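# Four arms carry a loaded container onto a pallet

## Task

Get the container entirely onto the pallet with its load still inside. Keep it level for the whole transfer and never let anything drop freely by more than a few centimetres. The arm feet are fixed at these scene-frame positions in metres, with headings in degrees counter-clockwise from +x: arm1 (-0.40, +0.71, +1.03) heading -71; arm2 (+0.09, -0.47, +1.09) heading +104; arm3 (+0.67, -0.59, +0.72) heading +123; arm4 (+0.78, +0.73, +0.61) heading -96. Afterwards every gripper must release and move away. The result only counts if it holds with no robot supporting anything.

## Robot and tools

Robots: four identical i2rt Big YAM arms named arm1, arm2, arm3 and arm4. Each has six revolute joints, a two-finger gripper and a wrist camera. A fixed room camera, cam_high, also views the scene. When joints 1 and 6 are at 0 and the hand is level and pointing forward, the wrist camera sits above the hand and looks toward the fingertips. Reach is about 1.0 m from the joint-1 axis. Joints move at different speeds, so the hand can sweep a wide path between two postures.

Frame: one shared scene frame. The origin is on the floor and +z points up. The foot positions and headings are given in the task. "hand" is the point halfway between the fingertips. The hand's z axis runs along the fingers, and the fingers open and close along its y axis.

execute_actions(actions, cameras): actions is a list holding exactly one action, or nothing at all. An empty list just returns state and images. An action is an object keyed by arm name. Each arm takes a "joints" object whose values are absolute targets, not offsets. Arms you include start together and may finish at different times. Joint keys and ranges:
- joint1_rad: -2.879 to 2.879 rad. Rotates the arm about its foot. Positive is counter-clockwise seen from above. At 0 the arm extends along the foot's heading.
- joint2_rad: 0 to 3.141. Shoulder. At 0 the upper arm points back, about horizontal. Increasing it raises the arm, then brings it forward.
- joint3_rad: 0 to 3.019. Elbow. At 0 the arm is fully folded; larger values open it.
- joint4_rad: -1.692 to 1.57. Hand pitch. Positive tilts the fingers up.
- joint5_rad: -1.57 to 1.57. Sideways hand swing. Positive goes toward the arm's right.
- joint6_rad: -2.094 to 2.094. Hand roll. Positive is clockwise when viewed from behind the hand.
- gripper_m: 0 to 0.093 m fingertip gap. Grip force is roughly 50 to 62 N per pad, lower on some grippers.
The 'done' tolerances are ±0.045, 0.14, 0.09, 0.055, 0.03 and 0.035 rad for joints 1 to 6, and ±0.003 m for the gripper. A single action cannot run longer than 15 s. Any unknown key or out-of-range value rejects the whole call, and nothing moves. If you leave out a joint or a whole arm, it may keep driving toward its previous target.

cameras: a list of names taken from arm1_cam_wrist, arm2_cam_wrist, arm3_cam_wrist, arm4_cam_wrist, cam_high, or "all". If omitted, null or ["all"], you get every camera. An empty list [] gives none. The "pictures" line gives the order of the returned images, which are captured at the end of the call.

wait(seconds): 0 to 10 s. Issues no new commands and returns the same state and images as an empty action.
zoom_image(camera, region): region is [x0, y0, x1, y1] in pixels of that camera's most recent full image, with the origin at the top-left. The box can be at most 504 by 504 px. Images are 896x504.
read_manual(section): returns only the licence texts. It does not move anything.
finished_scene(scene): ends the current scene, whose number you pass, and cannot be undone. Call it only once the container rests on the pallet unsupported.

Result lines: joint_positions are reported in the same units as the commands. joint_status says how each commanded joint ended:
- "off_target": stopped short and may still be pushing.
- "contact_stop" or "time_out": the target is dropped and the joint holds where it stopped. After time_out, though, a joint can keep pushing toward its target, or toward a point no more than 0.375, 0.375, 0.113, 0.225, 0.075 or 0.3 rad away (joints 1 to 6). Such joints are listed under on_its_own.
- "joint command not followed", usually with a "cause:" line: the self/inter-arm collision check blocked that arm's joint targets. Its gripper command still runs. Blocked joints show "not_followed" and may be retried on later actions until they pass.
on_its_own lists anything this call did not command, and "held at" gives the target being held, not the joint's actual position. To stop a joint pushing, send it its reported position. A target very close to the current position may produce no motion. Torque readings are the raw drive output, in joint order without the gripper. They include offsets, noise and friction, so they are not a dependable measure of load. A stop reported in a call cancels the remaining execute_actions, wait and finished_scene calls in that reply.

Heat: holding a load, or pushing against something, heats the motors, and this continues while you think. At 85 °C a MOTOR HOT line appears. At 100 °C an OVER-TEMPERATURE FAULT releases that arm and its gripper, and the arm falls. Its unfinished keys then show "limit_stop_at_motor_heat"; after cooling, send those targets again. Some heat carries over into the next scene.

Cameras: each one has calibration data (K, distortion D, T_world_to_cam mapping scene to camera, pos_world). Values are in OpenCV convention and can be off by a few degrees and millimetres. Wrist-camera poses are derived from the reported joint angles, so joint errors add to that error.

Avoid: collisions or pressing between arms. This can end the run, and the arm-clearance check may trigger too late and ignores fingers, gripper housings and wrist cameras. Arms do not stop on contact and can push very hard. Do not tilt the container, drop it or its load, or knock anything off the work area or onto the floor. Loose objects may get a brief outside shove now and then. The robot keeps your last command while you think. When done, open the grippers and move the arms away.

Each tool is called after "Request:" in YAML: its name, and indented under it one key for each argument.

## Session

Request:
execute_actions:
  actions: []

Scene clock: 0.00 s.
Joint torques (N m, as the arm reports them, + toward a larger angle): no reading
Motor temperatures (°C, as the motors report them): arm1=[26 30 30 27 27 30] | arm2=[27 27 28 26 27 27] | arm3=[28 28 28 26 26 29] | arm4=[27 26 29 29 28 25]
arm1.joint_positions: joint1_rad=+0.650 joint2_rad=+0.461 joint3_rad=+1.448 joint4_rad=-1.215 joint5_rad=+0.000 joint6_rad=-0.270 gripper_m=+0.094
arm1.joint_status: not commanded
arm1.hand: x=-0.2652 y=+0.6216 z=+1.6504 quat_wxyz=(-0.568, -0.126, -0.772, +0.257) (m; scene frame)
arm2.joint_positions: joint1_rad=-0.888 joint2_rad=+0.634 joint3_rad=+1.315 joint4_rad=-1.387 joint5_rad=-0.044 joint6_rad=-0.326 gripper_m=+0.095
arm2.joint_status: not commanded
arm2.hand: x=+0.2298 y=-0.2828 z=+1.5812 quat_wxyz=(-0.397, +0.538, -0.728, -0.149) (m; scene frame)
arm3.joint_positions: joint1_rad=-0.772 joint2_rad=+0.549 joint3_rad=+1.428 joint4_rad=-1.196 joint5_rad=+0.300 joint6_rad=-0.022 gripper_m=+0.095
arm3.joint_status: not commanded
arm3.hand: x=+0.7604 y=-0.3901 z=+1.3210 quat_wxyz=(-0.524, +0.449, -0.673, -0.266) (m; scene frame)
arm4.joint_positions: joint1_rad=-0.650 joint2_rad=+0.648 joint3_rad=+1.401 joint4_rad=-1.226 joint5_rad=-0.129 joint6_rad=+0.506 gripper_m=+0.095
arm4.joint_status: not commanded
arm4.hand: x=+0.6160 y=+0.5221 z=+1.1695 quat_wxyz=(-0.358, -0.839, -0.162, +0.376) (m; scene frame)
pictures: arm1_cam_wrist, arm2_cam_wrist, arm3_cam_wrist, arm4_cam_wrist, cam_high
camera_calibration (this result's frames):
arm1_cam_wrist: T_world_to_cam=[[-0.485952, -0.835951, 0.255021, -0.0351077], [-0.737919, 0.236086, -0.632249, 0.703923], [0.468323, -0.495428, -0.731591, 1.76236], [0, 0, 0, 1]] pos_world=[-0.322974, 0.677586, 1.74333]
arm2_cam_wrist: T_world_to_cam=[[0.90417, -0.374093, 0.206231, -0.64104], [-0.327284, -0.91692, -0.228348, 0.181152], [0.27452, 0.138969, -0.951486, 1.6025], [0, 0, 0, 1]] pos_world=[0.198978, -0.296405, 1.69833]
arm3_cam_wrist: T_world_to_cam=[[0.879563, -0.465946, 0.0962437, -0.975075], [-0.334123, -0.748924, -0.572255, 0.721287], [0.338719, 0.471177, -0.814409, 1.12742], [0, 0, 0, 1]] pos_world=[0.71676, -0.445357, 1.42478]
arm4_cam_wrist: T_world_to_cam=[[-0.539362, 0.703122, -0.463365, 0.502875], [0.840778, 0.41915, -0.342645, -0.330231], [-0.0467015, -0.574397, -0.817243, 1.405], [0, 0, 0, 1]] pos_world=[0.614498, 0.59186, 1.26809]
Images, in order (width x height): arm1_cam_wrist 896x504, arm2_cam_wrist 896x504, arm3_cam_wrist 896x504, arm4_cam_wrist 896x504, cam_high 896x504.

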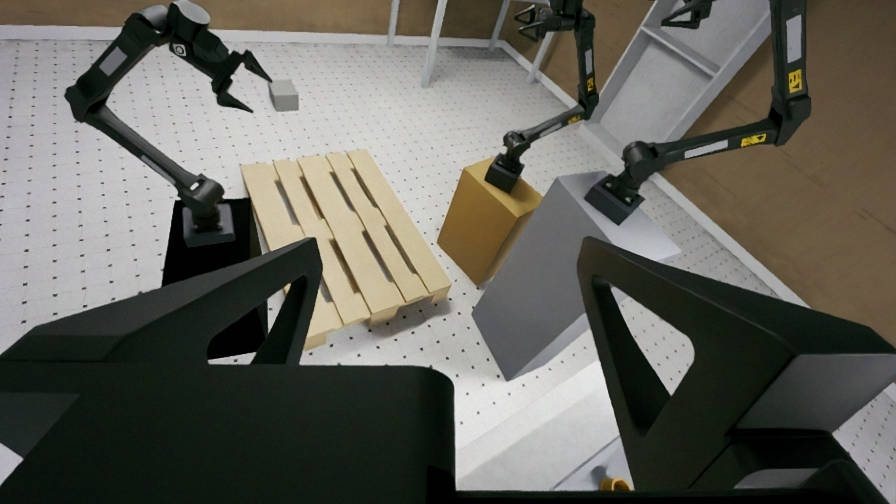

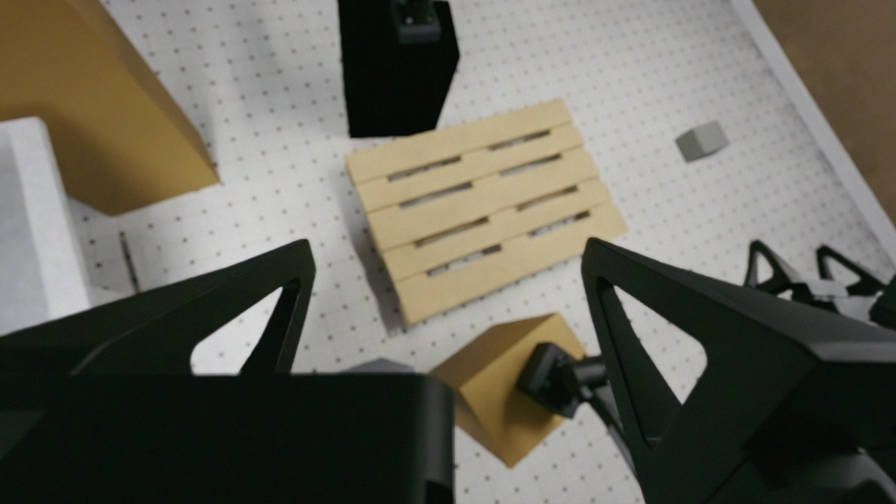

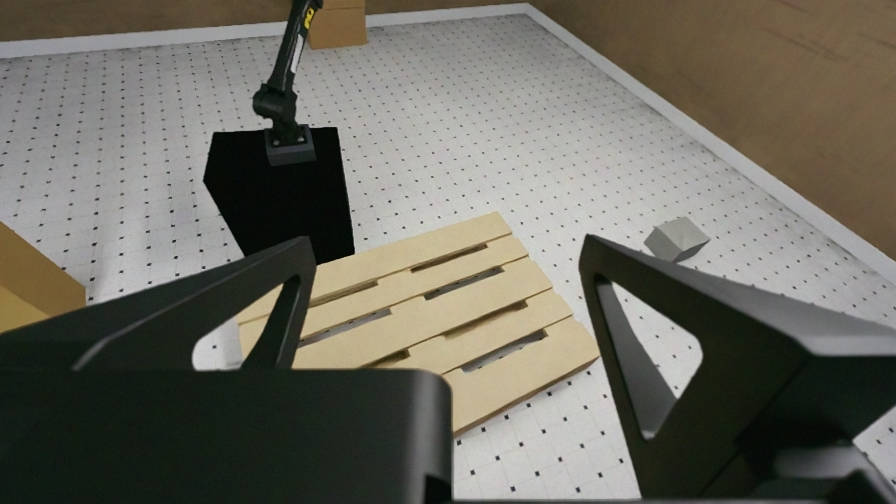

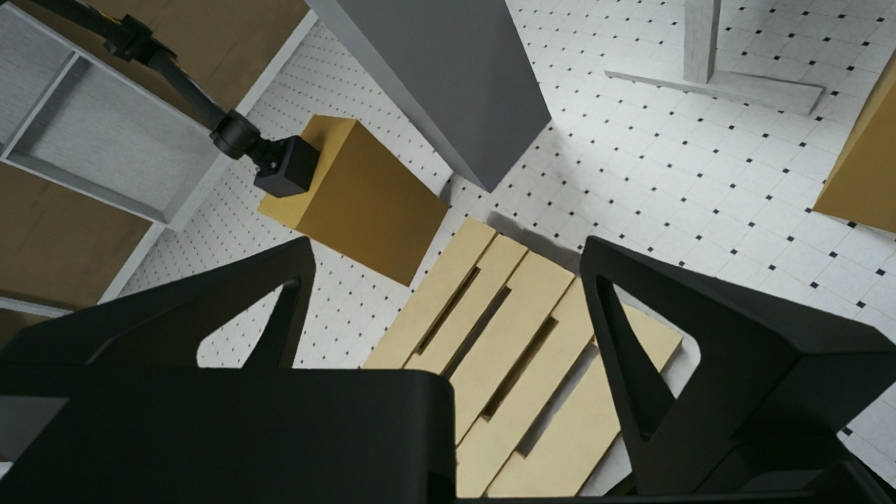

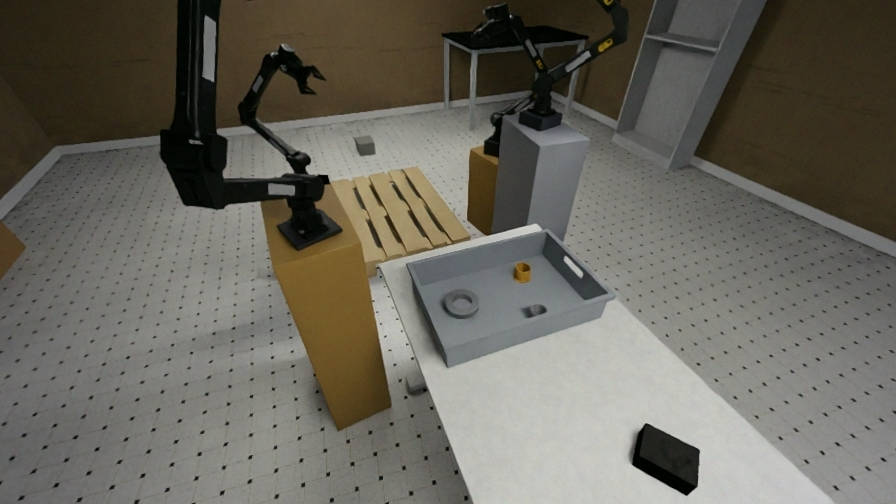

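Request:
zoom_image:
  camera: "cam_high"
  region: [300, 140, 680, 400]

Region (300, 140, 680, 400) of cam_high's 896x504 image, scaled by 1.326, with more detail than that image has; it fills the top 345 rows of this view, and the rest is white.

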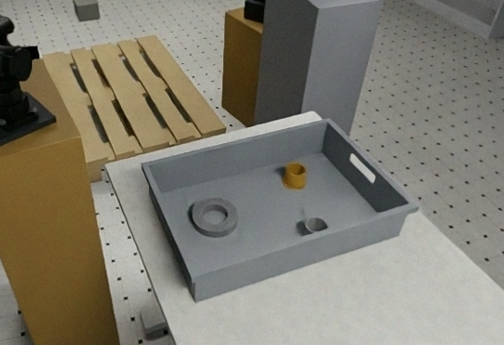

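Request:
execute_actions:
  actions:
    - {"arm1":{"joints":{"joint1_rad":-1.127,"joint2_rad":1.3,"joint3_rad":1.86,"joint4_rad":-0.98,"joint5_rad":0,"joint6_rad":-0.79}},"arm2":{"joints":{"joint1_rad":0.692,"joint2_rad":1.3,"joint3_rad":2.285,"joint4_rad":-1.106,"joint5_rad":0,"joint6_rad":0.96}},"arm4":{"joints":{"joint1_rad":-0.6,"joint2_rad":0.8,"joint3_rad":1.0,"joint4_rad":-1.4,"joint5_rad":0,"joint6_rad":0.58}},"arm3":{"joints":{"joint1_rad":-0.2,"joint2_rad":0.9,"joint3_rad":0.9,"joint4_rad":-1.3,"joint5_rad":0,"joint6_rad":-0.76}}}
  cameras: []

Request:
execute_actions:
  actions:
    - {"arm1":{"joints":{"joint2_rad":2.415}},"arm2":{"joints":{"joint2_rad":2.71}}}
  cameras: ["arm1_cam_wrist","arm2_cam_wrist","cam_high"]

Scene clock: 2.73 s.
Joint torques (N m, as the arm reports them, + toward a larger angle): arm1=[-0.15 -8.53 11.04  1.34 -0.14 -0.15] | arm2=[ 0.3  -3.76  7.45  2.97  0.03  0.17] | arm3=[ 0.26 -1.63 11.59  0.13 -0.1  -0.22] | arm4=[ 0.69 -3.43  9.19  1.34  0.25  0.13]
Motor temperatures (°C, as the motors report them): arm1=[26 30 31 27 27 30] | arm2=[27 27 28 26 27 27] | arm3=[28 28 29 26 26 29] | arm4=[27 26 30 29 28 25]
arm1.joint_positions: joint1_rad=-1.126 joint2_rad=+1.285 joint3_rad=+1.826 joint4_rad=-0.983 joint5_rad=+0.001 joint6_rad=-0.774 gripper_m=+0.094
arm1.joint_status: all done
arm1.hand: x=-0.7782 y=+0.3408 z=+1.6277 quat_wxyz=(-0.002, -0.605, -0.593, +0.532) (m; scene frame)
arm2.joint_positions: joint1_rad=+0.688 joint2_rad=+1.290 joint3_rad=+2.264 joint4_rad=-1.119 joint5_rad=-0.001 joint6_rad=+0.946 gripper_m=+0.095
arm2.joint_status: all done
arm2.hand: x=-0.2622 y=-0.2228 z=+1.8857 quat_wxyz=(+0.099, +0.533, -0.533, -0.650) (m; scene frame)
arm3.joint_positions: joint1_rad=-0.204 joint2_rad=+0.901 joint3_rad=+0.883 joint4_rad=-1.287 joint5_rad=+0.002 joint6_rad=-0.746 gripper_m=+0.095
arm3.joint_status: all done
arm3.hand: x=+0.5651 y=-0.3172 z=+0.9406 quat_wxyz=(-0.104, +0.966, -0.225, -0.075) (m; scene frame)
arm4.joint_positions: joint1_rad=-0.611 joint2_rad=+0.809 joint3_rad=+0.992 joint4_rad=-1.397 joint5_rad=-0.004 joint6_rad=+0.567 gripper_m=+0.095
arm4.joint_status: all done
arm4.hand: x=+0.6001 y=+0.5224 z=+0.8966 quat_wxyz=(-0.112, -0.975, -0.138, +0.130) (m; scene frame)
pictures: none
No camera images: the call's "cameras" was empty. Leave "cameras" out to get every camera's image.

Scene clock: 4.73 s.
Joint torques (N m, as the arm reports them, + toward a larger angle): arm1=[ -0.04 -23.09   7.96  -0.12  -0.18  -0.21] | arm2=[  0.12 -21.89  10.09   0.49   0.11   0.24] | arm3=[ 1.46 -2.08 11.55  0.04 -0.16 -0.21] | arm4=[ 0.32 -3.66  9.15  1.39  0.26  0.12]
Motor temperatures (°C, as the motors report them): arm1=[26 31 31 27 27 30] | arm2=[27 28 29 26 27 27] | arm3=[28 28 30 26 26 29] | arm4=[27 26 31 29 28 25]
arm1.joint_positions: joint1_rad=-1.126 joint2_rad=+2.430 joint3_rad=+1.837 joint4_rad=-0.982 joint5_rad=+0.001 joint6_rad=-0.775 gripper_m=+0.094
arm1.joint_status: all done
arm1.hand: x=-0.8718 y=+0.2456 z=+0.8892 quat_wxyz=(-0.001, -0.713, -0.701, -0.005) (m; scene frame)
arm2.joint_positions: joint1_rad=+0.688 joint2_rad=+2.722 joint3_rad=+2.247 joint4_rad=-1.104 joint5_rad=-0.001 joint6_rad=+0.946 gripper_m=+0.095
arm2.joint_status: all done
arm2.hand: x=-0.4996 y=-0.0360 z=+0.8976 quat_wxyz=(-0.004, +0.703, -0.711, -0.001) (m; scene frame)
arm3.joint_positions: joint1_rad=-0.204 joint2_rad=+0.901 joint3_rad=+0.883 joint4_rad=-1.287 joint5_rad=+0.002 joint6_rad=-0.746 gripper_m=+0.095
arm3.joint_status: not commanded
arm3.hand: x=+0.5651 y=-0.3172 z=+0.9406 quat_wxyz=(-0.104, +0.966, -0.225, -0.075) (m; scene frame)
arm4.joint_positions: joint1_rad=-0.611 joint2_rad=+0.809 joint3_rad=+0.992 joint4_rad=-1.397 joint5_rad=-0.004 joint6_rad=+0.567 gripper_m=+0.095
arm4.joint_status: not commanded
arm4.hand: x=+0.6001 y=+0.5224 z=+0.8966 quat_wxyz=(-0.112, -0.975, -0.138, +0.130) (m; scene frame)
pictures: arm1_cam_wrist, arm2_cam_wrist, cam_high
camera_calibration (this result's frames):
arm1_cam_wrist: T_world_to_cam=[[-0.99985, 0.0155981, -0.00756484, -0.873805], [0.00810238, 0.806248, 0.591522, -0.713972], [0.0153257, 0.591371, -0.806254, 0.707813], [0, 0, 0, 1]] pos_world=[-0.878737, 0.170688, 0.986397]
arm2_cam_wrist: T_world_to_cam=[[0.999932, -0.0116321, 0.0000155386, 0.497724], [-0.00952423, -0.817963, 0.575192, -0.546369], [-0.00667799, -0.575153, -0.818019, 0.831994], [0, 0, 0, 1]] pos_world=[-0.497338, 0.0374035, 0.994846]
Images, in order (width x height): arm1_cam_wrist 896x504, arm2_cam_wrist 896x504, cam_high 896x504.

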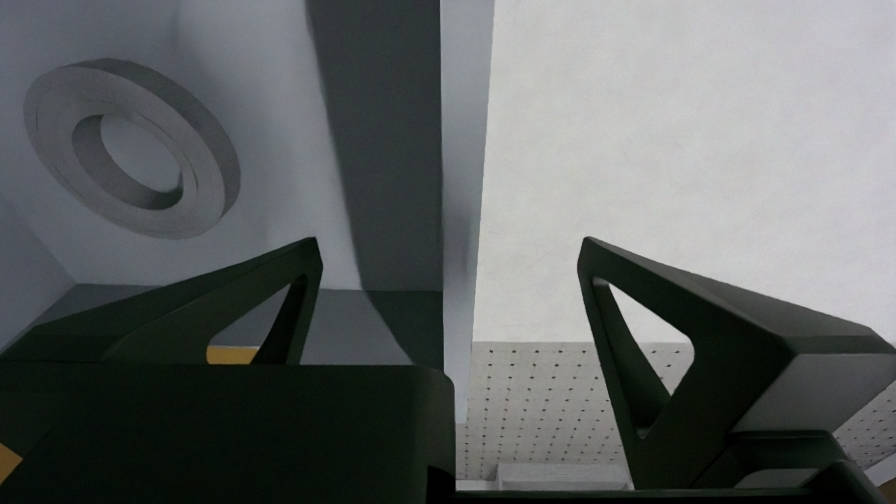

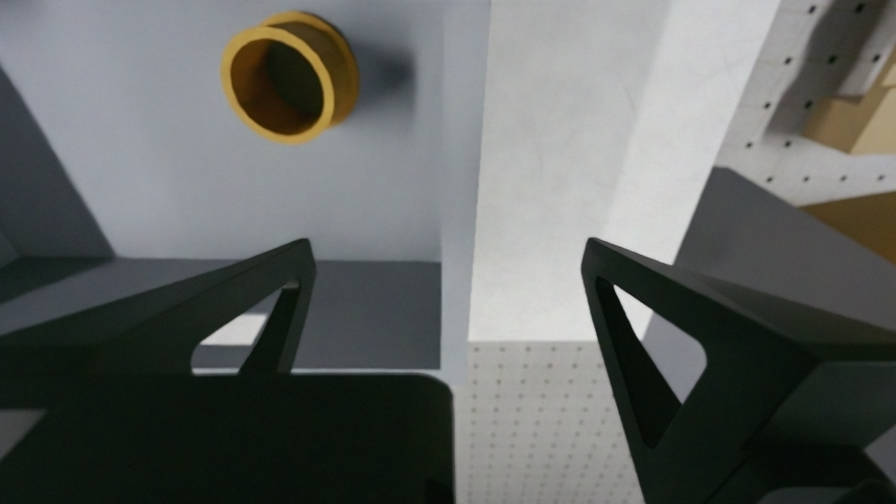

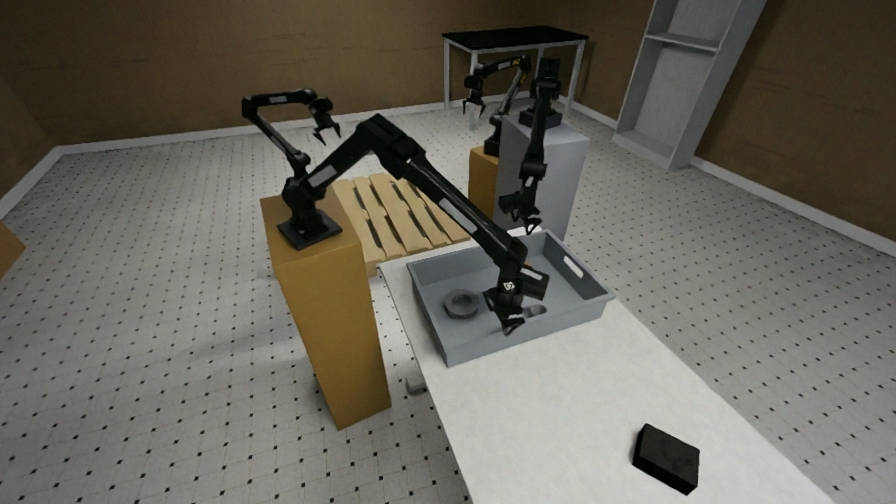

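Request:
execute_actions:
  actions:
    - {"arm1":{"joints":{"joint1_rad":-1.135,"joint2_rad":2.635,"joint3_rad":1.92,"joint4_rad":-0.832}},"arm2":{"joints":{"joint1_rad":0.678,"joint2_rad":2.94,"joint3_rad":2.40,"joint4_rad":-1.0}}}
  cameras: ["arm1_cam_wrist","arm2_cam_wrist"]

Scene clock: 6.23 s.
Joint torques (N m, as the arm reports them, + toward a larger angle): arm1=[ -0.29 -20.72   6.19   0.12   0.01  -0.21] | arm2=[ -0.49 -21.58   8.31   0.91   0.13   0.23] | arm3=[ 0.56 -1.41 11.73  0.18 -0.08 -0.21] | arm4=[ 0.01 -3.4   9.14  1.45  0.22  0.13]
Motor temperatures (°C, as the motors report them): arm1=[26 31 31 27 27 30] | arm2=[27 28 29 26 27 27] | arm3=[28 28 30 26 26 29] | arm4=[27 26 31 29 28 25]
arm1.joint_positions: joint1_rad=-1.133 joint2_rad=+2.609 joint3_rad=+1.913 joint4_rad=-0.838 joint5_rad=-0.002 joint6_rad=-0.775 gripper_m=+0.094
arm1.joint_status: all done
arm1.hand: x=-0.8859 y=+0.2378 z=+0.7958 quat_wxyz=(-0.002, -0.716, -0.698, +0.015) (m; scene frame)
arm2.joint_positions: joint1_rad=+0.683 joint2_rad=+2.946 joint3_rad=+2.382 joint4_rad=-1.006 joint5_rad=-0.002 joint6_rad=+0.948 gripper_m=+0.095
arm2.joint_status: all done
arm2.hand: x=-0.4954 y=-0.0340 z=+0.7832 quat_wxyz=(-0.003, +0.701, -0.713, -0.006) (m; scene frame)
arm3.joint_positions: joint1_rad=-0.204 joint2_rad=+0.901 joint3_rad=+0.883 joint4_rad=-1.287 joint5_rad=+0.002 joint6_rad=-0.746 gripper_m=+0.095
arm3.joint_status: not commanded
arm3.hand: x=+0.5651 y=-0.3172 z=+0.9406 quat_wxyz=(-0.104, +0.966, -0.225, -0.075) (m; scene frame)
arm4.joint_positions: joint1_rad=-0.611 joint2_rad=+0.809 joint3_rad=+0.992 joint4_rad=-1.397 joint5_rad=-0.004 joint6_rad=+0.567 gripper_m=+0.095
arm4.joint_status: not commanded
arm4.hand: x=+0.6001 y=+0.5224 z=+0.8966 quat_wxyz=(-0.112, -0.975, -0.138, +0.130) (m; scene frame)
pictures: arm1_cam_wrist, arm2_cam_wrist
camera_calibration (this result's frames):
arm1_cam_wrist: T_world_to_cam=[[-0.999552, 0.0234706, 0.0185968, -0.91085], [0.0298741, 0.824329, 0.565323, -0.616522], [-0.00206136, 0.565625, -0.82466, 0.642729], [0, 0, 0, 1]] pos_world=[-0.890698, 0.166051, 0.895506]
arm2_cam_wrist: T_world_to_cam=[[0.999819, -0.0172363, -0.00802623, 0.49959], [-0.00957038, -0.82098, 0.570877, -0.475601], [-0.0164292, -0.570697, -0.820996, 0.737207], [0, 0, 0, 1]] pos_world=[-0.49194, 0.0388747, 0.880764]
Images, in order (width x height): arm1_cam_wrist 896x504, arm2_cam_wrist 896x504.

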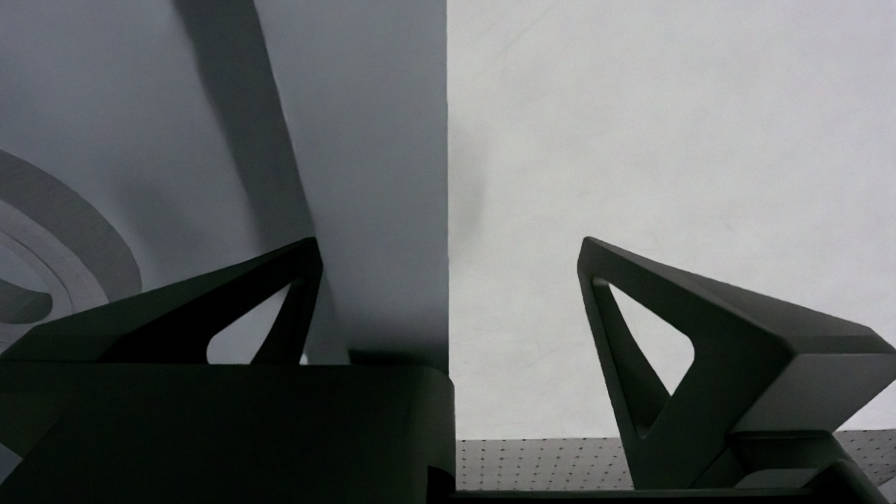

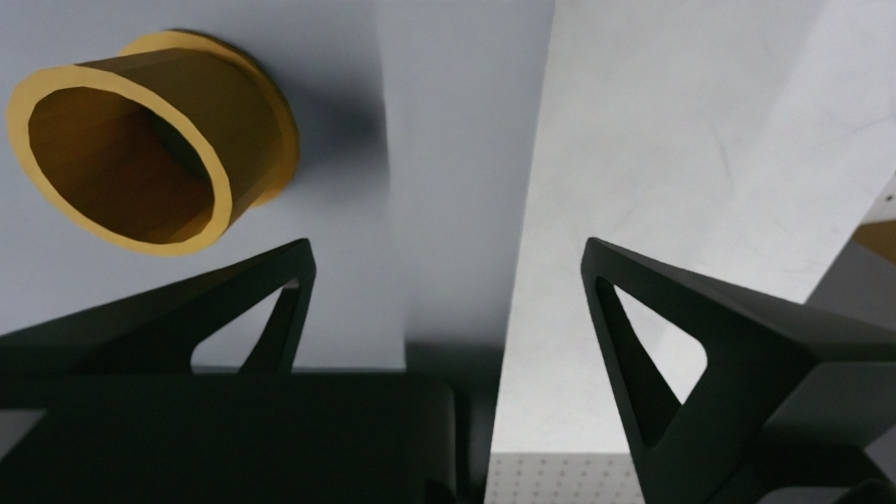

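Same as before; tuck arm1's wrist and close.

Request:
execute_actions:
  actions:
    - {"arm1":{"joints":{"joint2_rad":2.595,"joint4_rad":-0.885}}}
  cameras: []

Request:
execute_actions:
  actions:
    - {"arm1":{"joints":{"gripper_m":0}},"arm2":{"joints":{"gripper_m":0}}}
  cameras: ["arm1_cam_wrist","arm2_cam_wrist"]

Scene clock: 8.40 s.
Joint torques (N m, as the arm reports them, + toward a larger angle): arm1=[ -0.09 -23.35   6.18  -0.5    0.01  -0.21] | arm2=[ -0.52 -21.55   8.31   0.86   0.12   0.23] | arm3=[ 0.7  -2.   11.7   0.11 -0.12 -0.18] | arm4=[ 0.23 -3.33  9.09  1.35  0.26  0.14]
Motor temperatures (°C, as the motors report them): arm1=[26 31 32 27 27 30] | arm2=[27 29 30 26 27 27] | arm3=[28 28 31 26 26 29] | arm4=[27 26 32 29 28 25]
arm1.joint_positions: joint1_rad=-1.133 joint2_rad=+2.609 joint3_rad=+1.913 joint4_rad=-0.875 joint5_rad=-0.002 joint6_rad=-0.775 gripper_m=+0.094
arm1.joint_status: all done
arm1.hand: x=-0.8793 y=+0.2442 z=+0.7957 quat_wxyz=(-0.002, -0.716, -0.698, -0.004) (m; scene frame)
arm2.joint_positions: joint1_rad=+0.683 joint2_rad=+2.946 joint3_rad=+2.382 joint4_rad=-1.006 joint5_rad=-0.002 joint6_rad=+0.948 gripper_m=+0.095
arm2.joint_status: not commanded
arm2.hand: x=-0.4954 y=-0.0340 z=+0.7832 quat_wxyz=(-0.003, +0.701, -0.713, -0.006) (m; scene frame)
arm3.joint_positions: joint1_rad=-0.204 joint2_rad=+0.901 joint3_rad=+0.883 joint4_rad=-1.287 joint5_rad=+0.002 joint6_rad=-0.746 gripper_m=+0.095
arm3.joint_status: not commanded
arm3.hand: x=+0.5651 y=-0.3172 z=+0.9406 quat_wxyz=(-0.104, +0.966, -0.225, -0.075) (m; scene frame)
arm4.joint_positions: joint1_rad=-0.611 joint2_rad=+0.809 joint3_rad=+0.992 joint4_rad=-1.397 joint5_rad=-0.004 joint6_rad=+0.567 gripper_m=+0.095
arm4.joint_status: not commanded
arm4.hand: x=+0.6001 y=+0.5224 z=+0.8966 quat_wxyz=(-0.112, -0.975, -0.138, +0.130) (m; scene frame)
pictures: none
No camera images: the call's "cameras" was empty. Leave "cameras" out to get every camera's image.

Scene clock: 9.13 s.
Joint torques (N m, as the arm reports them, + toward a larger angle): arm1=[  0.   -23.24   6.18  -0.17   0.62  -0.15] | arm2=[ -0.43 -21.54   8.33   0.51   0.54   0.11] | arm3=[ 1.03 -1.64 11.69  0.19 -0.14 -0.21] | arm4=[ 0.44 -3.27  9.02  1.43  0.26  0.13]
Motor temperatures (°C, as the motors report them): arm1=[26 32 32 27 27 30] | arm2=[27 29 30 26 27 27] | arm3=[28 28 31 26 26 29] | arm4=[27 26 32 29 28 25]
arm1.joint_positions: joint1_rad=-1.136 joint2_rad=+2.609 joint3_rad=+1.913 joint4_rad=-0.885 joint5_rad=-0.015 joint6_rad=-0.780 gripper_m=+0.012
arm1.joint_status: gripper_m off_target (ended at +0.012, target +0.000)
arm1.hand: x=-0.8769 y=+0.2457 z=+0.7957 quat_wxyz=(-0.009, -0.715, -0.699, -0.009) (m; scene frame)
arm2.joint_positions: joint1_rad=+0.682 joint2_rad=+2.946 joint3_rad=+2.382 joint4_rad=-0.997 joint5_rad=-0.012 joint6_rad=+0.959 gripper_m=+0.013
arm2.joint_status: gripper_m off_target (ended at +0.013, target +0.000)
arm2.hand: x=-0.4975 y=-0.0332 z=+0.7832 quat_wxyz=(+0.003, +0.697, -0.717, -0.010) (m; scene frame)
arm3.joint_positions: joint1_rad=-0.204 joint2_rad=+0.901 joint3_rad=+0.883 joint4_rad=-1.287 joint5_rad=+0.002 joint6_rad=-0.746 gripper_m=+0.095
arm3.joint_status: not commanded
arm3.hand: x=+0.5651 y=-0.3172 z=+0.9406 quat_wxyz=(-0.104, +0.966, -0.225, -0.075) (m; scene frame)
arm4.joint_positions: joint1_rad=-0.611 joint2_rad=+0.809 joint3_rad=+0.992 joint4_rad=-1.397 joint5_rad=-0.004 joint6_rad=+0.567 gripper_m=+0.095
arm4.joint_status: not commanded
arm4.hand: x=+0.6001 y=+0.5224 z=+0.8966 quat_wxyz=(-0.112, -0.975, -0.138, +0.130) (m; scene frame)
pictures: arm1_cam_wrist, arm2_cam_wrist
camera_calibration (this result's frames):
arm1_cam_wrist: T_world_to_cam=[[-0.999513, 0.0199007, -0.0240455, -0.867224], [0.00203663, 0.810319, 0.585986, -0.660587], [0.031146, 0.585652, -0.809964, 0.650682], [0, 0, 0, 1]] pos_world=[-0.885722, 0.171471, 0.893271]
arm2_cam_wrist: T_world_to_cam=[[0.999323, -0.0300013, -0.0212845, 0.511439], [-0.0123717, -0.819038, 0.573606, -0.478483], [-0.0346417, -0.572955, -0.818855, 0.726826], [0, 0, 0, 1]] pos_world=[-0.491834, 0.0398867, 0.880511]
Images, in order (width x height): arm1_cam_wrist 896x504, arm2_cam_wrist 896x504.

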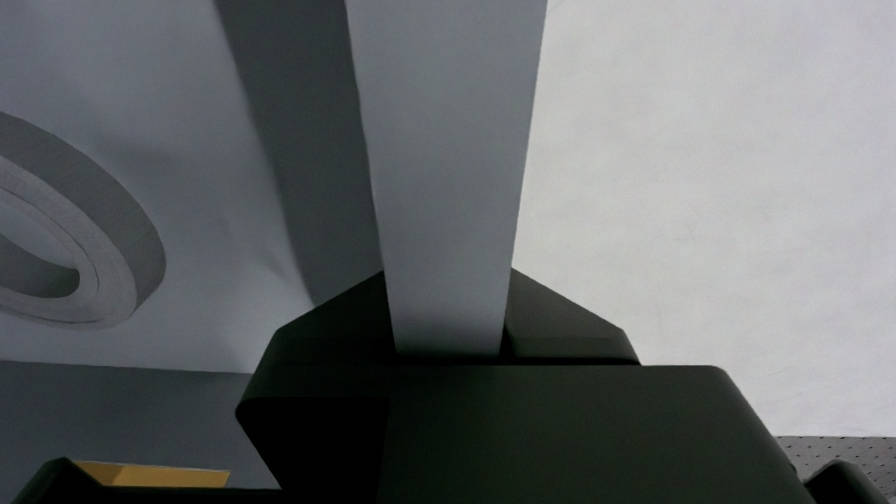

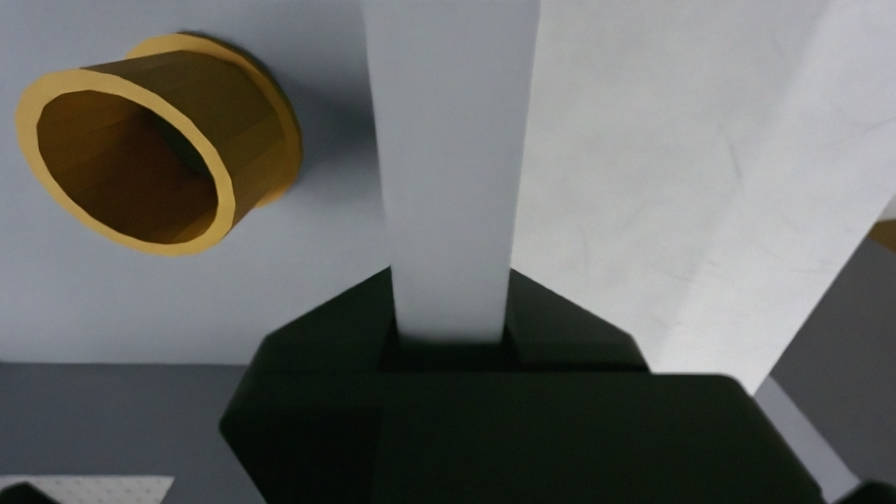

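Request:
execute_actions:
  actions:
    - {"arm1":{"joints":{"joint2_rad":2.455,"joint3_rad":1.975,"joint4_rad":-0.92}},"arm2":{"joints":{"joint2_rad":2.785,"joint3_rad":2.452,"joint4_rad":-1.04}}}
  cameras: []

Scene clock: 10.30 s.
Joint torques (N m, as the arm reports them, + toward a larger angle): arm1=[  0.21 -31.8   10.51  -0.96   0.86  -0.09] | arm2=[ -0.28 -30.09  11.83  -0.34   1.05   0.09] | arm3=[ 0.51 -2.05 11.68 -0.02 -0.11 -0.24] | arm4=[ 0.46 -3.13  9.06  1.32  0.23  0.09]
Motor temperatures (°C, as the motors report them): arm1=[26 32 32 27 28 30] | arm2=[27 30 30 26 27 27] | arm3=[28 28 31 26 26 29] | arm4=[27 26 32 29 28 25]
arm1.joint_positions: joint1_rad=-1.140 joint2_rad=+2.589 joint3_rad=+1.916 joint4_rad=-0.898 joint5_rad=-0.020 joint6_rad=-0.788 gripper_m=+0.012
arm1.joint_status: all done
arm1.hand: x=-0.8825 y=+0.2435 z=+0.8095 quat_wxyz=(-0.011, -0.714, -0.700, -0.003) (m; scene frame)
arm2.joint_positions: joint1_rad=+0.682 joint2_rad=+2.924 joint3_rad=+2.385 joint4_rad=-1.018 joint5_rad=-0.024 joint6_rad=+0.961 gripper_m=+0.013
arm2.joint_status: all done
arm2.hand: x=-0.5033 y=-0.0317 z=+0.7997 quat_wxyz=(+0.009, +0.696, -0.718, -0.011) (m; scene frame)
arm3.joint_positions: joint1_rad=-0.204 joint2_rad=+0.901 joint3_rad=+0.883 joint4_rad=-1.287 joint5_rad=+0.002 joint6_rad=-0.746 gripper_m=+0.095
arm3.joint_status: not commanded
arm3.hand: x=+0.5651 y=-0.3172 z=+0.9406 quat_wxyz=(-0.104, +0.966, -0.225, -0.075) (m; scene frame)
arm4.joint_positions: joint1_rad=-0.611 joint2_rad=+0.809 joint3_rad=+0.992 joint4_rad=-1.397 joint5_rad=-0.004 joint6_rad=+0.567 gripper_m=+0.095
arm4.joint_status: not commanded
arm4.hand: x=+0.6001 y=+0.5224 z=+0.8966 quat_wxyz=(-0.112, -0.975, -0.138, +0.130) (m; scene frame)
pictures: none
No camera images: the call's "cameras" was empty. Leave "cameras" out to get every camera's image.

Request:
execute_actions:
  actions:
    - {"arm1":{"joints":{"joint1_rad":-1.07,"joint2_rad":2.338,"joint3_rad":1.74,"joint4_rad":-0.838,"joint6_rad":-0.715}},"arm2":{"joints":{"joint1_rad":0.648,"joint2_rad":2.59,"joint3_rad":2.112,"joint4_rad":-0.92,"joint6_rad":0.93}}}
  cameras: []

Scene clock: 11.63 s.
Joint torques (N m, as the arm reports them, + toward a larger angle): arm1=[  1.64 -28.19   7.5   -0.2    1.29   0.03] | arm2=[ -0.29 -28.29   9.68   0.56   1.33   0.03] | arm3=[ 0.2  -1.79 11.67  0.14 -0.14 -0.21] | arm4=[ 0.13 -3.49  9.17  1.32  0.21  0.12]
Motor temperatures (°C, as the motors report them): arm1=[26 33 32 27 28 30] | arm2=[27 30 30 26 27 27] | arm3=[28 28 32 26 26 29] | arm4=[27 26 32 29 28 25]
arm1.joint_positions: joint1_rad=-1.092 joint2_rad=+2.436 joint3_rad=+1.713 joint4_rad=-0.839 joint5_rad=-0.029 joint6_rad=-0.727 gripper_m=+0.012
arm1.joint_status: all done
arm1.hand: x=-0.8336 y=+0.2452 z=+0.8482 quat_wxyz=(-0.016, -0.718, -0.696, +0.000) (m; scene frame)
arm2.joint_positions: joint1_rad=+0.647 joint2_rad=+2.716 joint3_rad=+2.070 joint4_rad=-0.919 joint5_rad=-0.031 joint6_rad=+0.938 gripper_m=+0.013
arm2.joint_status: all done
arm2.hand: x=-0.4598 y=-0.0358 z=+0.8443 quat_wxyz=(+0.012, +0.692, -0.722, -0.006) (m; scene frame)
arm3.joint_positions: joint1_rad=-0.204 joint2_rad=+0.901 joint3_rad=+0.883 joint4_rad=-1.287 joint5_rad=+0.002 joint6_rad=-0.746 gripper_m=+0.095
arm3.joint_status: not commanded
arm3.hand: x=+0.5651 y=-0.3172 z=+0.9406 quat_wxyz=(-0.104, +0.966, -0.225, -0.075) (m; scene frame)
arm4.joint_positions: joint1_rad=-0.611 joint2_rad=+0.809 joint3_rad=+0.992 joint4_rad=-1.397 joint5_rad=-0.004 joint6_rad=+0.567 gripper_m=+0.095
arm4.joint_status: not commanded
arm4.hand: x=+0.6001 y=+0.5224 z=+0.8966 quat_wxyz=(-0.112, -0.975, -0.138, +0.130) (m; scene frame)
pictures: none
No camera images: the call's "cameras" was empty. Leave "cameras" out to get every camera's image.

Request:
execute_actions:
  actions:
    - {"arm1":{"joints":{"joint1_rad":-0.905,"joint2_rad":2.197,"joint3_rad":1.402,"joint4_rad":-0.655,"joint6_rad":-0.55}},"arm2":{"joints":{"joint1_rad":0.508,"joint2_rad":2.42,"joint3_rad":1.658,"joint4_rad":-0.668,"joint6_rad":0.795}}}
  cameras: []

Scene clock: 13.13 s.
Joint torques (N m, as the arm reports them, + toward a larger angle): arm1=[  0.89 -25.27   7.52  -0.47   0.99  -0.06] | arm2=[  0.96 -25.15   7.54   0.39   1.28   0.18] | arm3=[ 0.53 -1.75 11.63  0.05 -0.16 -0.21] | arm4=[ 0.   -3.51  9.08  1.4   0.23  0.1 ]
Motor temperatures (°C, as the motors report them): arm1=[26 33 32 27 28 30] | arm2=[27 31 31 26 27 27] | arm3=[28 28 32 26 26 29] | arm4=[27 26 32 29 28 25]
arm1.joint_positions: joint1_rad=-0.917 joint2_rad=+2.296 joint3_rad=+1.361 joint4_rad=-0.647 joint5_rad=-0.022 joint6_rad=-0.550 gripper_m=+0.012
arm1.joint_status: all done
arm1.hand: x=-0.6939 y=+0.2561 z=+0.8390 quat_wxyz=(-0.011, -0.719, -0.695, -0.012) (m; scene frame)
arm2.joint_positions: joint1_rad=+0.495 joint2_rad=+2.538 joint3_rad=+1.625 joint4_rad=-0.663 joint5_rad=-0.030 joint6_rad=+0.787 gripper_m=+0.013
arm2.joint_status: all done
arm2.hand: x=-0.3221 y=-0.0280 z=+0.8368 quat_wxyz=(+0.011, +0.691, -0.723, -0.003) (m; scene frame)
arm3.joint_positions: joint1_rad=-0.204 joint2_rad=+0.901 joint3_rad=+0.883 joint4_rad=-1.287 joint5_rad=+0.002 joint6_rad=-0.746 gripper_m=+0.095
arm3.joint_status: not commanded
arm3.hand: x=+0.5651 y=-0.3172 z=+0.9406 quat_wxyz=(-0.104, +0.966, -0.225, -0.075) (m; scene frame)
arm4.joint_positions: joint1_rad=-0.611 joint2_rad=+0.809 joint3_rad=+0.992 joint4_rad=-1.397 joint5_rad=-0.004 joint6_rad=+0.567 gripper_m=+0.095
arm4.joint_status: not commanded
arm4.hand: x=+0.6001 y=+0.5224 z=+0.8966 quat_wxyz=(-0.112, -0.975, -0.138, +0.130) (m; scene frame)
pictures: none
No camera images: the call's "cameras" was empty. Leave "cameras" out to get every camera's image.

Request:
execute_actions:
  actions:
    - {"arm1":{"joints":{"joint1_rad":-0.695,"joint2_rad":2.10,"joint3_rad":1.19,"joint4_rad":-0.525,"joint6_rad":-0.335}},"arm2":{"joints":{"joint1_rad":0.322,"joint2_rad":2.322,"joint3_rad":1.37,"joint4_rad":-0.492,"joint6_rad":0.605}}}
  cameras: []

Scene clock: 14.70 s.
Joint torques (N m, as the arm reports them, + toward a larger angle): arm1=[  0.69 -22.48   7.39  -0.25   0.78   0.  ] | arm2=[  0.72 -21.57   6.67   0.5    1.72   0.14] | arm3=[ 0.21 -1.44 11.73  0.08 -0.13 -0.2 ] | arm4=[ 0.53 -3.75  9.16  1.39  0.24  0.08]
Motor temperatures (°C, as the motors report them): arm1=[26 34 32 27 28 30] | arm2=[27 31 31 26 27 27] | arm3=[28 28 32 26 26 29] | arm4=[27 26 33 29 28 25]
arm1.joint_positions: joint1_rad=-0.703 joint2_rad=+2.188 joint3_rad=+1.140 joint4_rad=-0.522 joint5_rad=-0.017 joint6_rad=-0.342 gripper_m=+0.012
arm1.joint_status: all done
arm1.hand: x=-0.5688 y=+0.2597 z=+0.8475 quat_wxyz=(-0.009, -0.717, -0.697, -0.007) (m; scene frame)
arm2.joint_positions: joint1_rad=+0.313 joint2_rad=+2.415 joint3_rad=+1.336 joint4_rad=-0.489 joint5_rad=-0.041 joint6_rad=+0.601 gripper_m=+0.013
arm2.joint_status: all done
arm2.hand: x=-0.1980 y=-0.0241 z=+0.8439 quat_wxyz=(+0.016, +0.693, -0.721, -0.011) (m; scene frame)
arm3.joint_positions: joint1_rad=-0.204 joint2_rad=+0.901 joint3_rad=+0.883 joint4_rad=-1.287 joint5_rad=+0.002 joint6_rad=-0.746 gripper_m=+0.095
arm3.joint_status: not commanded
arm3.hand: x=+0.5651 y=-0.3172 z=+0.9406 quat_wxyz=(-0.104, +0.966, -0.225, -0.075) (m; scene frame)
arm4.joint_positions: joint1_rad=-0.611 joint2_rad=+0.809 joint3_rad=+0.992 joint4_rad=-1.397 joint5_rad=-0.004 joint6_rad=+0.567 gripper_m=+0.095
arm4.joint_status: not commanded
arm4.hand: x=+0.6001 y=+0.5224 z=+0.8966 quat_wxyz=(-0.112, -0.975, -0.138, +0.130) (m; scene frame)
pictures: none
No camera images: the call's "cameras" was empty. Leave "cameras" out to get every camera's image.

Request:
execute_actions:
  actions:
    - {"arm1":{"joints":{"joint1_rad":-0.43,"joint2_rad":2.062,"joint3_rad":1.075,"joint4_rad":-0.46,"joint6_rad":-0.07}},"arm2":{"joints":{"joint1_rad":0.083,"joint2_rad":2.295,"joint3_rad":1.203,"joint4_rad":-0.362,"joint6_rad":0.365}}}
  cameras: []

Scene clock: 16.17 s.
Joint torques (N m, as the arm reports them, + toward a larger angle): arm1=[  0.59 -21.65   6.05  -0.32   0.67   0.15] | arm2=[  0.66 -19.61   5.49   0.45   1.7    0.28] | arm3=[ 0.44 -1.65 11.76  0.2  -0.12 -0.21] | arm4=[ 0.02 -3.7   9.22  1.44  0.22  0.14]
Motor temperatures (°C, as the motors report them): arm1=[26 34 32 27 28 30] | arm2=[27 32 31 26 28 27] | arm3=[28 28 33 26 26 29] | arm4=[27 26 33 29 28 25]
arm1.joint_positions: joint1_rad=-0.438 joint2_rad=+2.155 joint3_rad=+1.034 joint4_rad=-0.455 joint5_rad=-0.015 joint6_rad=-0.092 gripper_m=+0.012
arm1.joint_status: all done
arm1.hand: x=-0.4401 y=+0.2653 z=+0.8442 quat_wxyz=(-0.005, -0.711, -0.703, -0.010) (m; scene frame)
arm2.joint_positions: joint1_rad=+0.074 joint2_rad=+2.375 joint3_rad=+1.175 joint4_rad=-0.356 joint5_rad=-0.041 joint6_rad=+0.348 gripper_m=+0.013
arm2.joint_status: all done
arm2.hand: x=-0.0693 y=-0.0134 z=+0.8376 quat_wxyz=(+0.011, +0.698, -0.716, -0.021) (m; scene frame)
arm3.joint_positions: joint1_rad=-0.204 joint2_rad=+0.901 joint3_rad=+0.883 joint4_rad=-1.287 joint5_rad=+0.002 joint6_rad=-0.746 gripper_m=+0.095
arm3.joint_status: not commanded
arm3.hand: x=+0.5651 y=-0.3172 z=+0.9406 quat_wxyz=(-0.104, +0.966, -0.225, -0.075) (m; scene frame)
arm4.joint_positions: joint1_rad=-0.611 joint2_rad=+0.809 joint3_rad=+0.992 joint4_rad=-1.397 joint5_rad=-0.004 joint6_rad=+0.567 gripper_m=+0.095
arm4.joint_status: not commanded
arm4.hand: x=+0.6001 y=+0.5224 z=+0.8966 quat_wxyz=(-0.112, -0.975, -0.138, +0.130) (m; scene frame)
pictures: none
No camera images: the call's "cameras" was empty. Leave "cameras" out to get every camera's image.

Request:
execute_actions:
  actions:
    - {"arm1":{"joints":{"joint1_rad":-0.142,"joint2_rad":2.045,"joint3_rad":1.085,"joint4_rad":-0.465,"joint6_rad":0.22}},"arm2":{"joints":{"joint1_rad":-0.193,"joint2_rad":2.285,"joint3_rad":1.135,"joint4_rad":-0.318,"joint6_rad":0.09}}}
  cameras: ["cam_high"]

Scene clock: 20.10 s.
Joint torques (N m, as the arm reports them, + toward a larger angle): arm1=[  0.39 -22.44   6.9   -0.3    0.58   0.12] | arm2=[  0.72 -18.53   4.8    0.83   2.25   0.32] | arm3=[ 0.33 -1.51 11.64  0.25 -0.15 -0.28] | arm4=[ 0.84 -3.59  9.08  1.37  0.24  0.12]
Motor temperatures (°C, as the motors report them): arm1=[26 34 33 27 28 30] | arm2=[27 32 30 26 28 27] | arm3=[28 28 33 26 26 29] | arm4=[27 26 33 29 28 25]
arm1.joint_positions: joint1_rad=-0.144 joint2_rad=+2.147 joint3_rad=+1.037 joint4_rad=-0.460 joint5_rad=-0.012 joint6_rad=+0.199 gripper_m=+0.012
arm1.joint_status: all done
arm1.hand: x=-0.3074 y=+0.2686 z=+0.8493 quat_wxyz=(-0.005, -0.710, -0.704, -0.008) (m; scene frame)
arm2.joint_positions: joint1_rad=-0.201 joint2_rad=+2.358 joint3_rad=+1.112 joint4_rad=-0.322 joint5_rad=-0.056 joint6_rad=+0.069 gripper_m=+0.013
arm2.joint_status: all done
arm2.hand: x=+0.0596 y=-0.0104 z=+0.8369 quat_wxyz=(+0.016, +0.699, -0.714, -0.025) (m; scene frame)
arm3.joint_positions: joint1_rad=-0.204 joint2_rad=+0.901 joint3_rad=+0.883 joint4_rad=-1.287 joint5_rad=+0.002 joint6_rad=-0.746 gripper_m=+0.095
arm3.joint_status: not commanded
arm3.hand: x=+0.5651 y=-0.3172 z=+0.9406 quat_wxyz=(-0.104, +0.966, -0.225, -0.075) (m; scene frame)
arm4.joint_positions: joint1_rad=-0.611 joint2_rad=+0.809 joint3_rad=+0.992 joint4_rad=-1.397 joint5_rad=-0.004 joint6_rad=+0.567 gripper_m=+0.095
arm4.joint_status: not commanded
arm4.hand: x=+0.6001 y=+0.5224 z=+0.8966 quat_wxyz=(-0.112, -0.975, -0.138, +0.130) (m; scene frame)
pictures: cam_high
Images, in order (width x height): cam_high 896x504.

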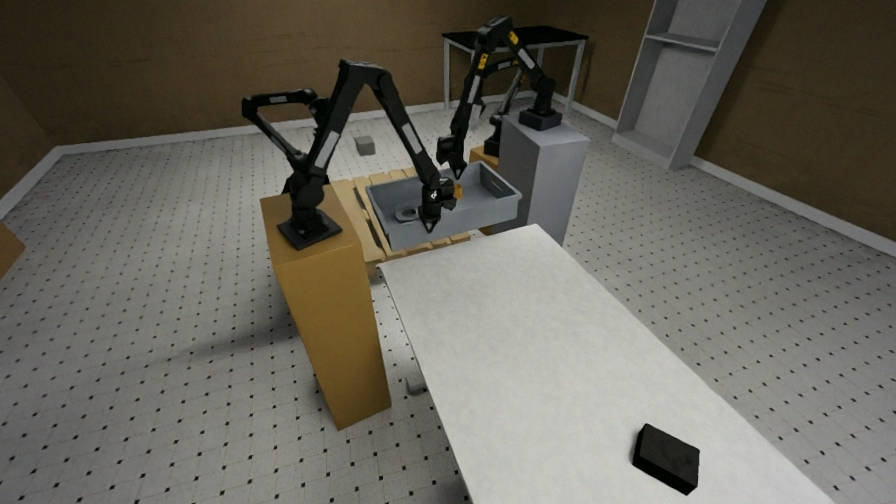

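Request:
execute_actions:
  actions:
    - {"arm1":{"joints":{"joint1_rad":0.135,"joint2_rad":2.20,"joint3_rad":1.225,"joint4_rad":-0.488,"joint6_rad":0.50}},"arm2":{"joints":{"joint1_rad":-0.468,"joint2_rad":2.375,"joint3_rad":1.238,"joint4_rad":-0.305,"joint5_rad":0.03,"joint6_rad":-0.19}}}
  cameras: []

Scene clock: 22.63 s.
Joint torques (N m, as the arm reports them, + toward a larger angle): arm1=[  0.02 -22.23   6.03  -0.56   1.15   0.11] | arm2=[  1.33 -18.8    6.13   1.9    2.71   0.32] | arm3=[ 0.52 -2.25 11.6   0.22 -0.1  -0.22] | arm4=[ 0.75 -3.31  9.1   1.47  0.23  0.1 ]
Motor temperatures (°C, as the motors report them): arm1=[26 35 33 27 28 30] | arm2=[27 32 30 26 29 27] | arm3=[28 28 33 26 26 29] | arm4=[27 26 34 29 28 25]
arm1.joint_positions: joint1_rad=+0.135 joint2_rad=+2.277 joint3_rad=+1.188 joint4_rad=-0.476 joint5_rad=-0.023 joint6_rad=+0.481 gripper_m=+0.012
arm1.joint_status: all done
arm1.hand: x=-0.1667 y=+0.2731 z=+0.8174 quat_wxyz=(-0.007, -0.711, -0.703, -0.014) (m; scene frame)
arm2.joint_positions: joint1_rad=-0.482 joint2_rad=+2.442 joint3_rad=+1.195 joint4_rad=-0.335 joint5_rad=-0.037 joint6_rad=-0.211 gripper_m=+0.014
arm2.joint_status: joint5_rad time_out (moved +0.018 of +0.086); the others done
arm2.on_its_own: joint5_rad reads -0.037 and still pushes toward +0.030 since a time_out
arm2.hand: x=+0.1945 y=-0.0073 z=+0.8089 quat_wxyz=(+0.011, +0.699, -0.715, -0.018) (m; scene frame)
arm3.joint_positions: joint1_rad=-0.204 joint2_rad=+0.901 joint3_rad=+0.883 joint4_rad=-1.287 joint5_rad=+0.002 joint6_rad=-0.746 gripper_m=+0.095
arm3.joint_status: not commanded
arm3.hand: x=+0.5651 y=-0.3172 z=+0.9406 quat_wxyz=(-0.104, +0.966, -0.225, -0.075) (m; scene frame)
arm4.joint_positions: joint1_rad=-0.611 joint2_rad=+0.809 joint3_rad=+0.992 joint4_rad=-1.397 joint5_rad=-0.004 joint6_rad=+0.567 gripper_m=+0.095
arm4.joint_status: not commanded
arm4.hand: x=+0.6001 y=+0.5224 z=+0.8966 quat_wxyz=(-0.112, -0.975, -0.138, +0.130) (m; scene frame)
pictures: none
No camera images: the call's "cameras" was empty. Leave "cameras" out to get every camera's image.

Request:
execute_actions:
  actions:
    - {"arm1":{"joints":{"joint1_rad":0.355,"joint2_rad":2.345,"joint3_rad":1.495,"joint4_rad":-0.605,"joint6_rad":0.72}},"arm2":{"joints":{"joint1_rad":-0.715,"joint2_rad":2.49,"joint3_rad":1.432,"joint4_rad":-0.385,"joint6_rad":-0.44}}}
  cameras: []

Scene clock: 26.00 s.
Joint torques (N m, as the arm reports them, + toward a larger angle): arm1=[ -0.24 -26.04   6.56  -1.13   1.02  -0.05] | arm2=[  1.38 -20.49   6.54   2.32   2.51   0.16] | arm3=[ 0.44 -1.69 11.65  0.18 -0.11 -0.23] | arm4=[ 0.35 -4.    9.07  1.4   0.26  0.09]
Motor temperatures (°C, as the motors report them): arm1=[26 35 33 27 28 30] | arm2=[27 32 30 26 31 27] | arm3=[28 28 34 26 26 29] | arm4=[27 26 34 29 28 25]
arm1.joint_positions: joint1_rad=+0.359 joint2_rad=+2.442 joint3_rad=+1.461 joint4_rad=-0.577 joint5_rad=-0.020 joint6_rad=+0.719 gripper_m=+0.012
arm1.joint_status: all done
arm1.hand: x=-0.0275 y=+0.2780 z=+0.7874 quat_wxyz=(-0.009, -0.716, -0.698, -0.013) (m; scene frame)
arm2.joint_positions: joint1_rad=-0.731 joint2_rad=+2.563 joint3_rad=+1.389 joint4_rad=-0.426 joint5_rad=-0.033 joint6_rad=-0.447 gripper_m=+0.014
arm2.joint_status: all done
arm2.on_its_own: joint5_rad reads -0.033 and still pushes toward +0.030 since a time_out
arm2.hand: x=+0.3255 y=-0.0093 z=+0.7770 quat_wxyz=(+0.015, +0.694, -0.720, -0.017) (m; scene frame)
arm3.joint_positions: joint1_rad=-0.204 joint2_rad=+0.901 joint3_rad=+0.883 joint4_rad=-1.287 joint5_rad=+0.002 joint6_rad=-0.746 gripper_m=+0.095
arm3.joint_status: not commanded
arm3.hand: x=+0.5651 y=-0.3172 z=+0.9406 quat_wxyz=(-0.104, +0.966, -0.225, -0.075) (m; scene frame)
arm4.joint_positions: joint1_rad=-0.611 joint2_rad=+0.809 joint3_rad=+0.992 joint4_rad=-1.397 joint5_rad=-0.004 joint6_rad=+0.567 gripper_m=+0.095
arm4.joint_status: not commanded
arm4.hand: x=+0.6001 y=+0.5224 z=+0.8966 quat_wxyz=(-0.112, -0.975, -0.138, +0.130) (m; scene frame)
pictures: none
No camera images: the call's "cameras" was empty. Leave "cameras" out to get every camera's image.


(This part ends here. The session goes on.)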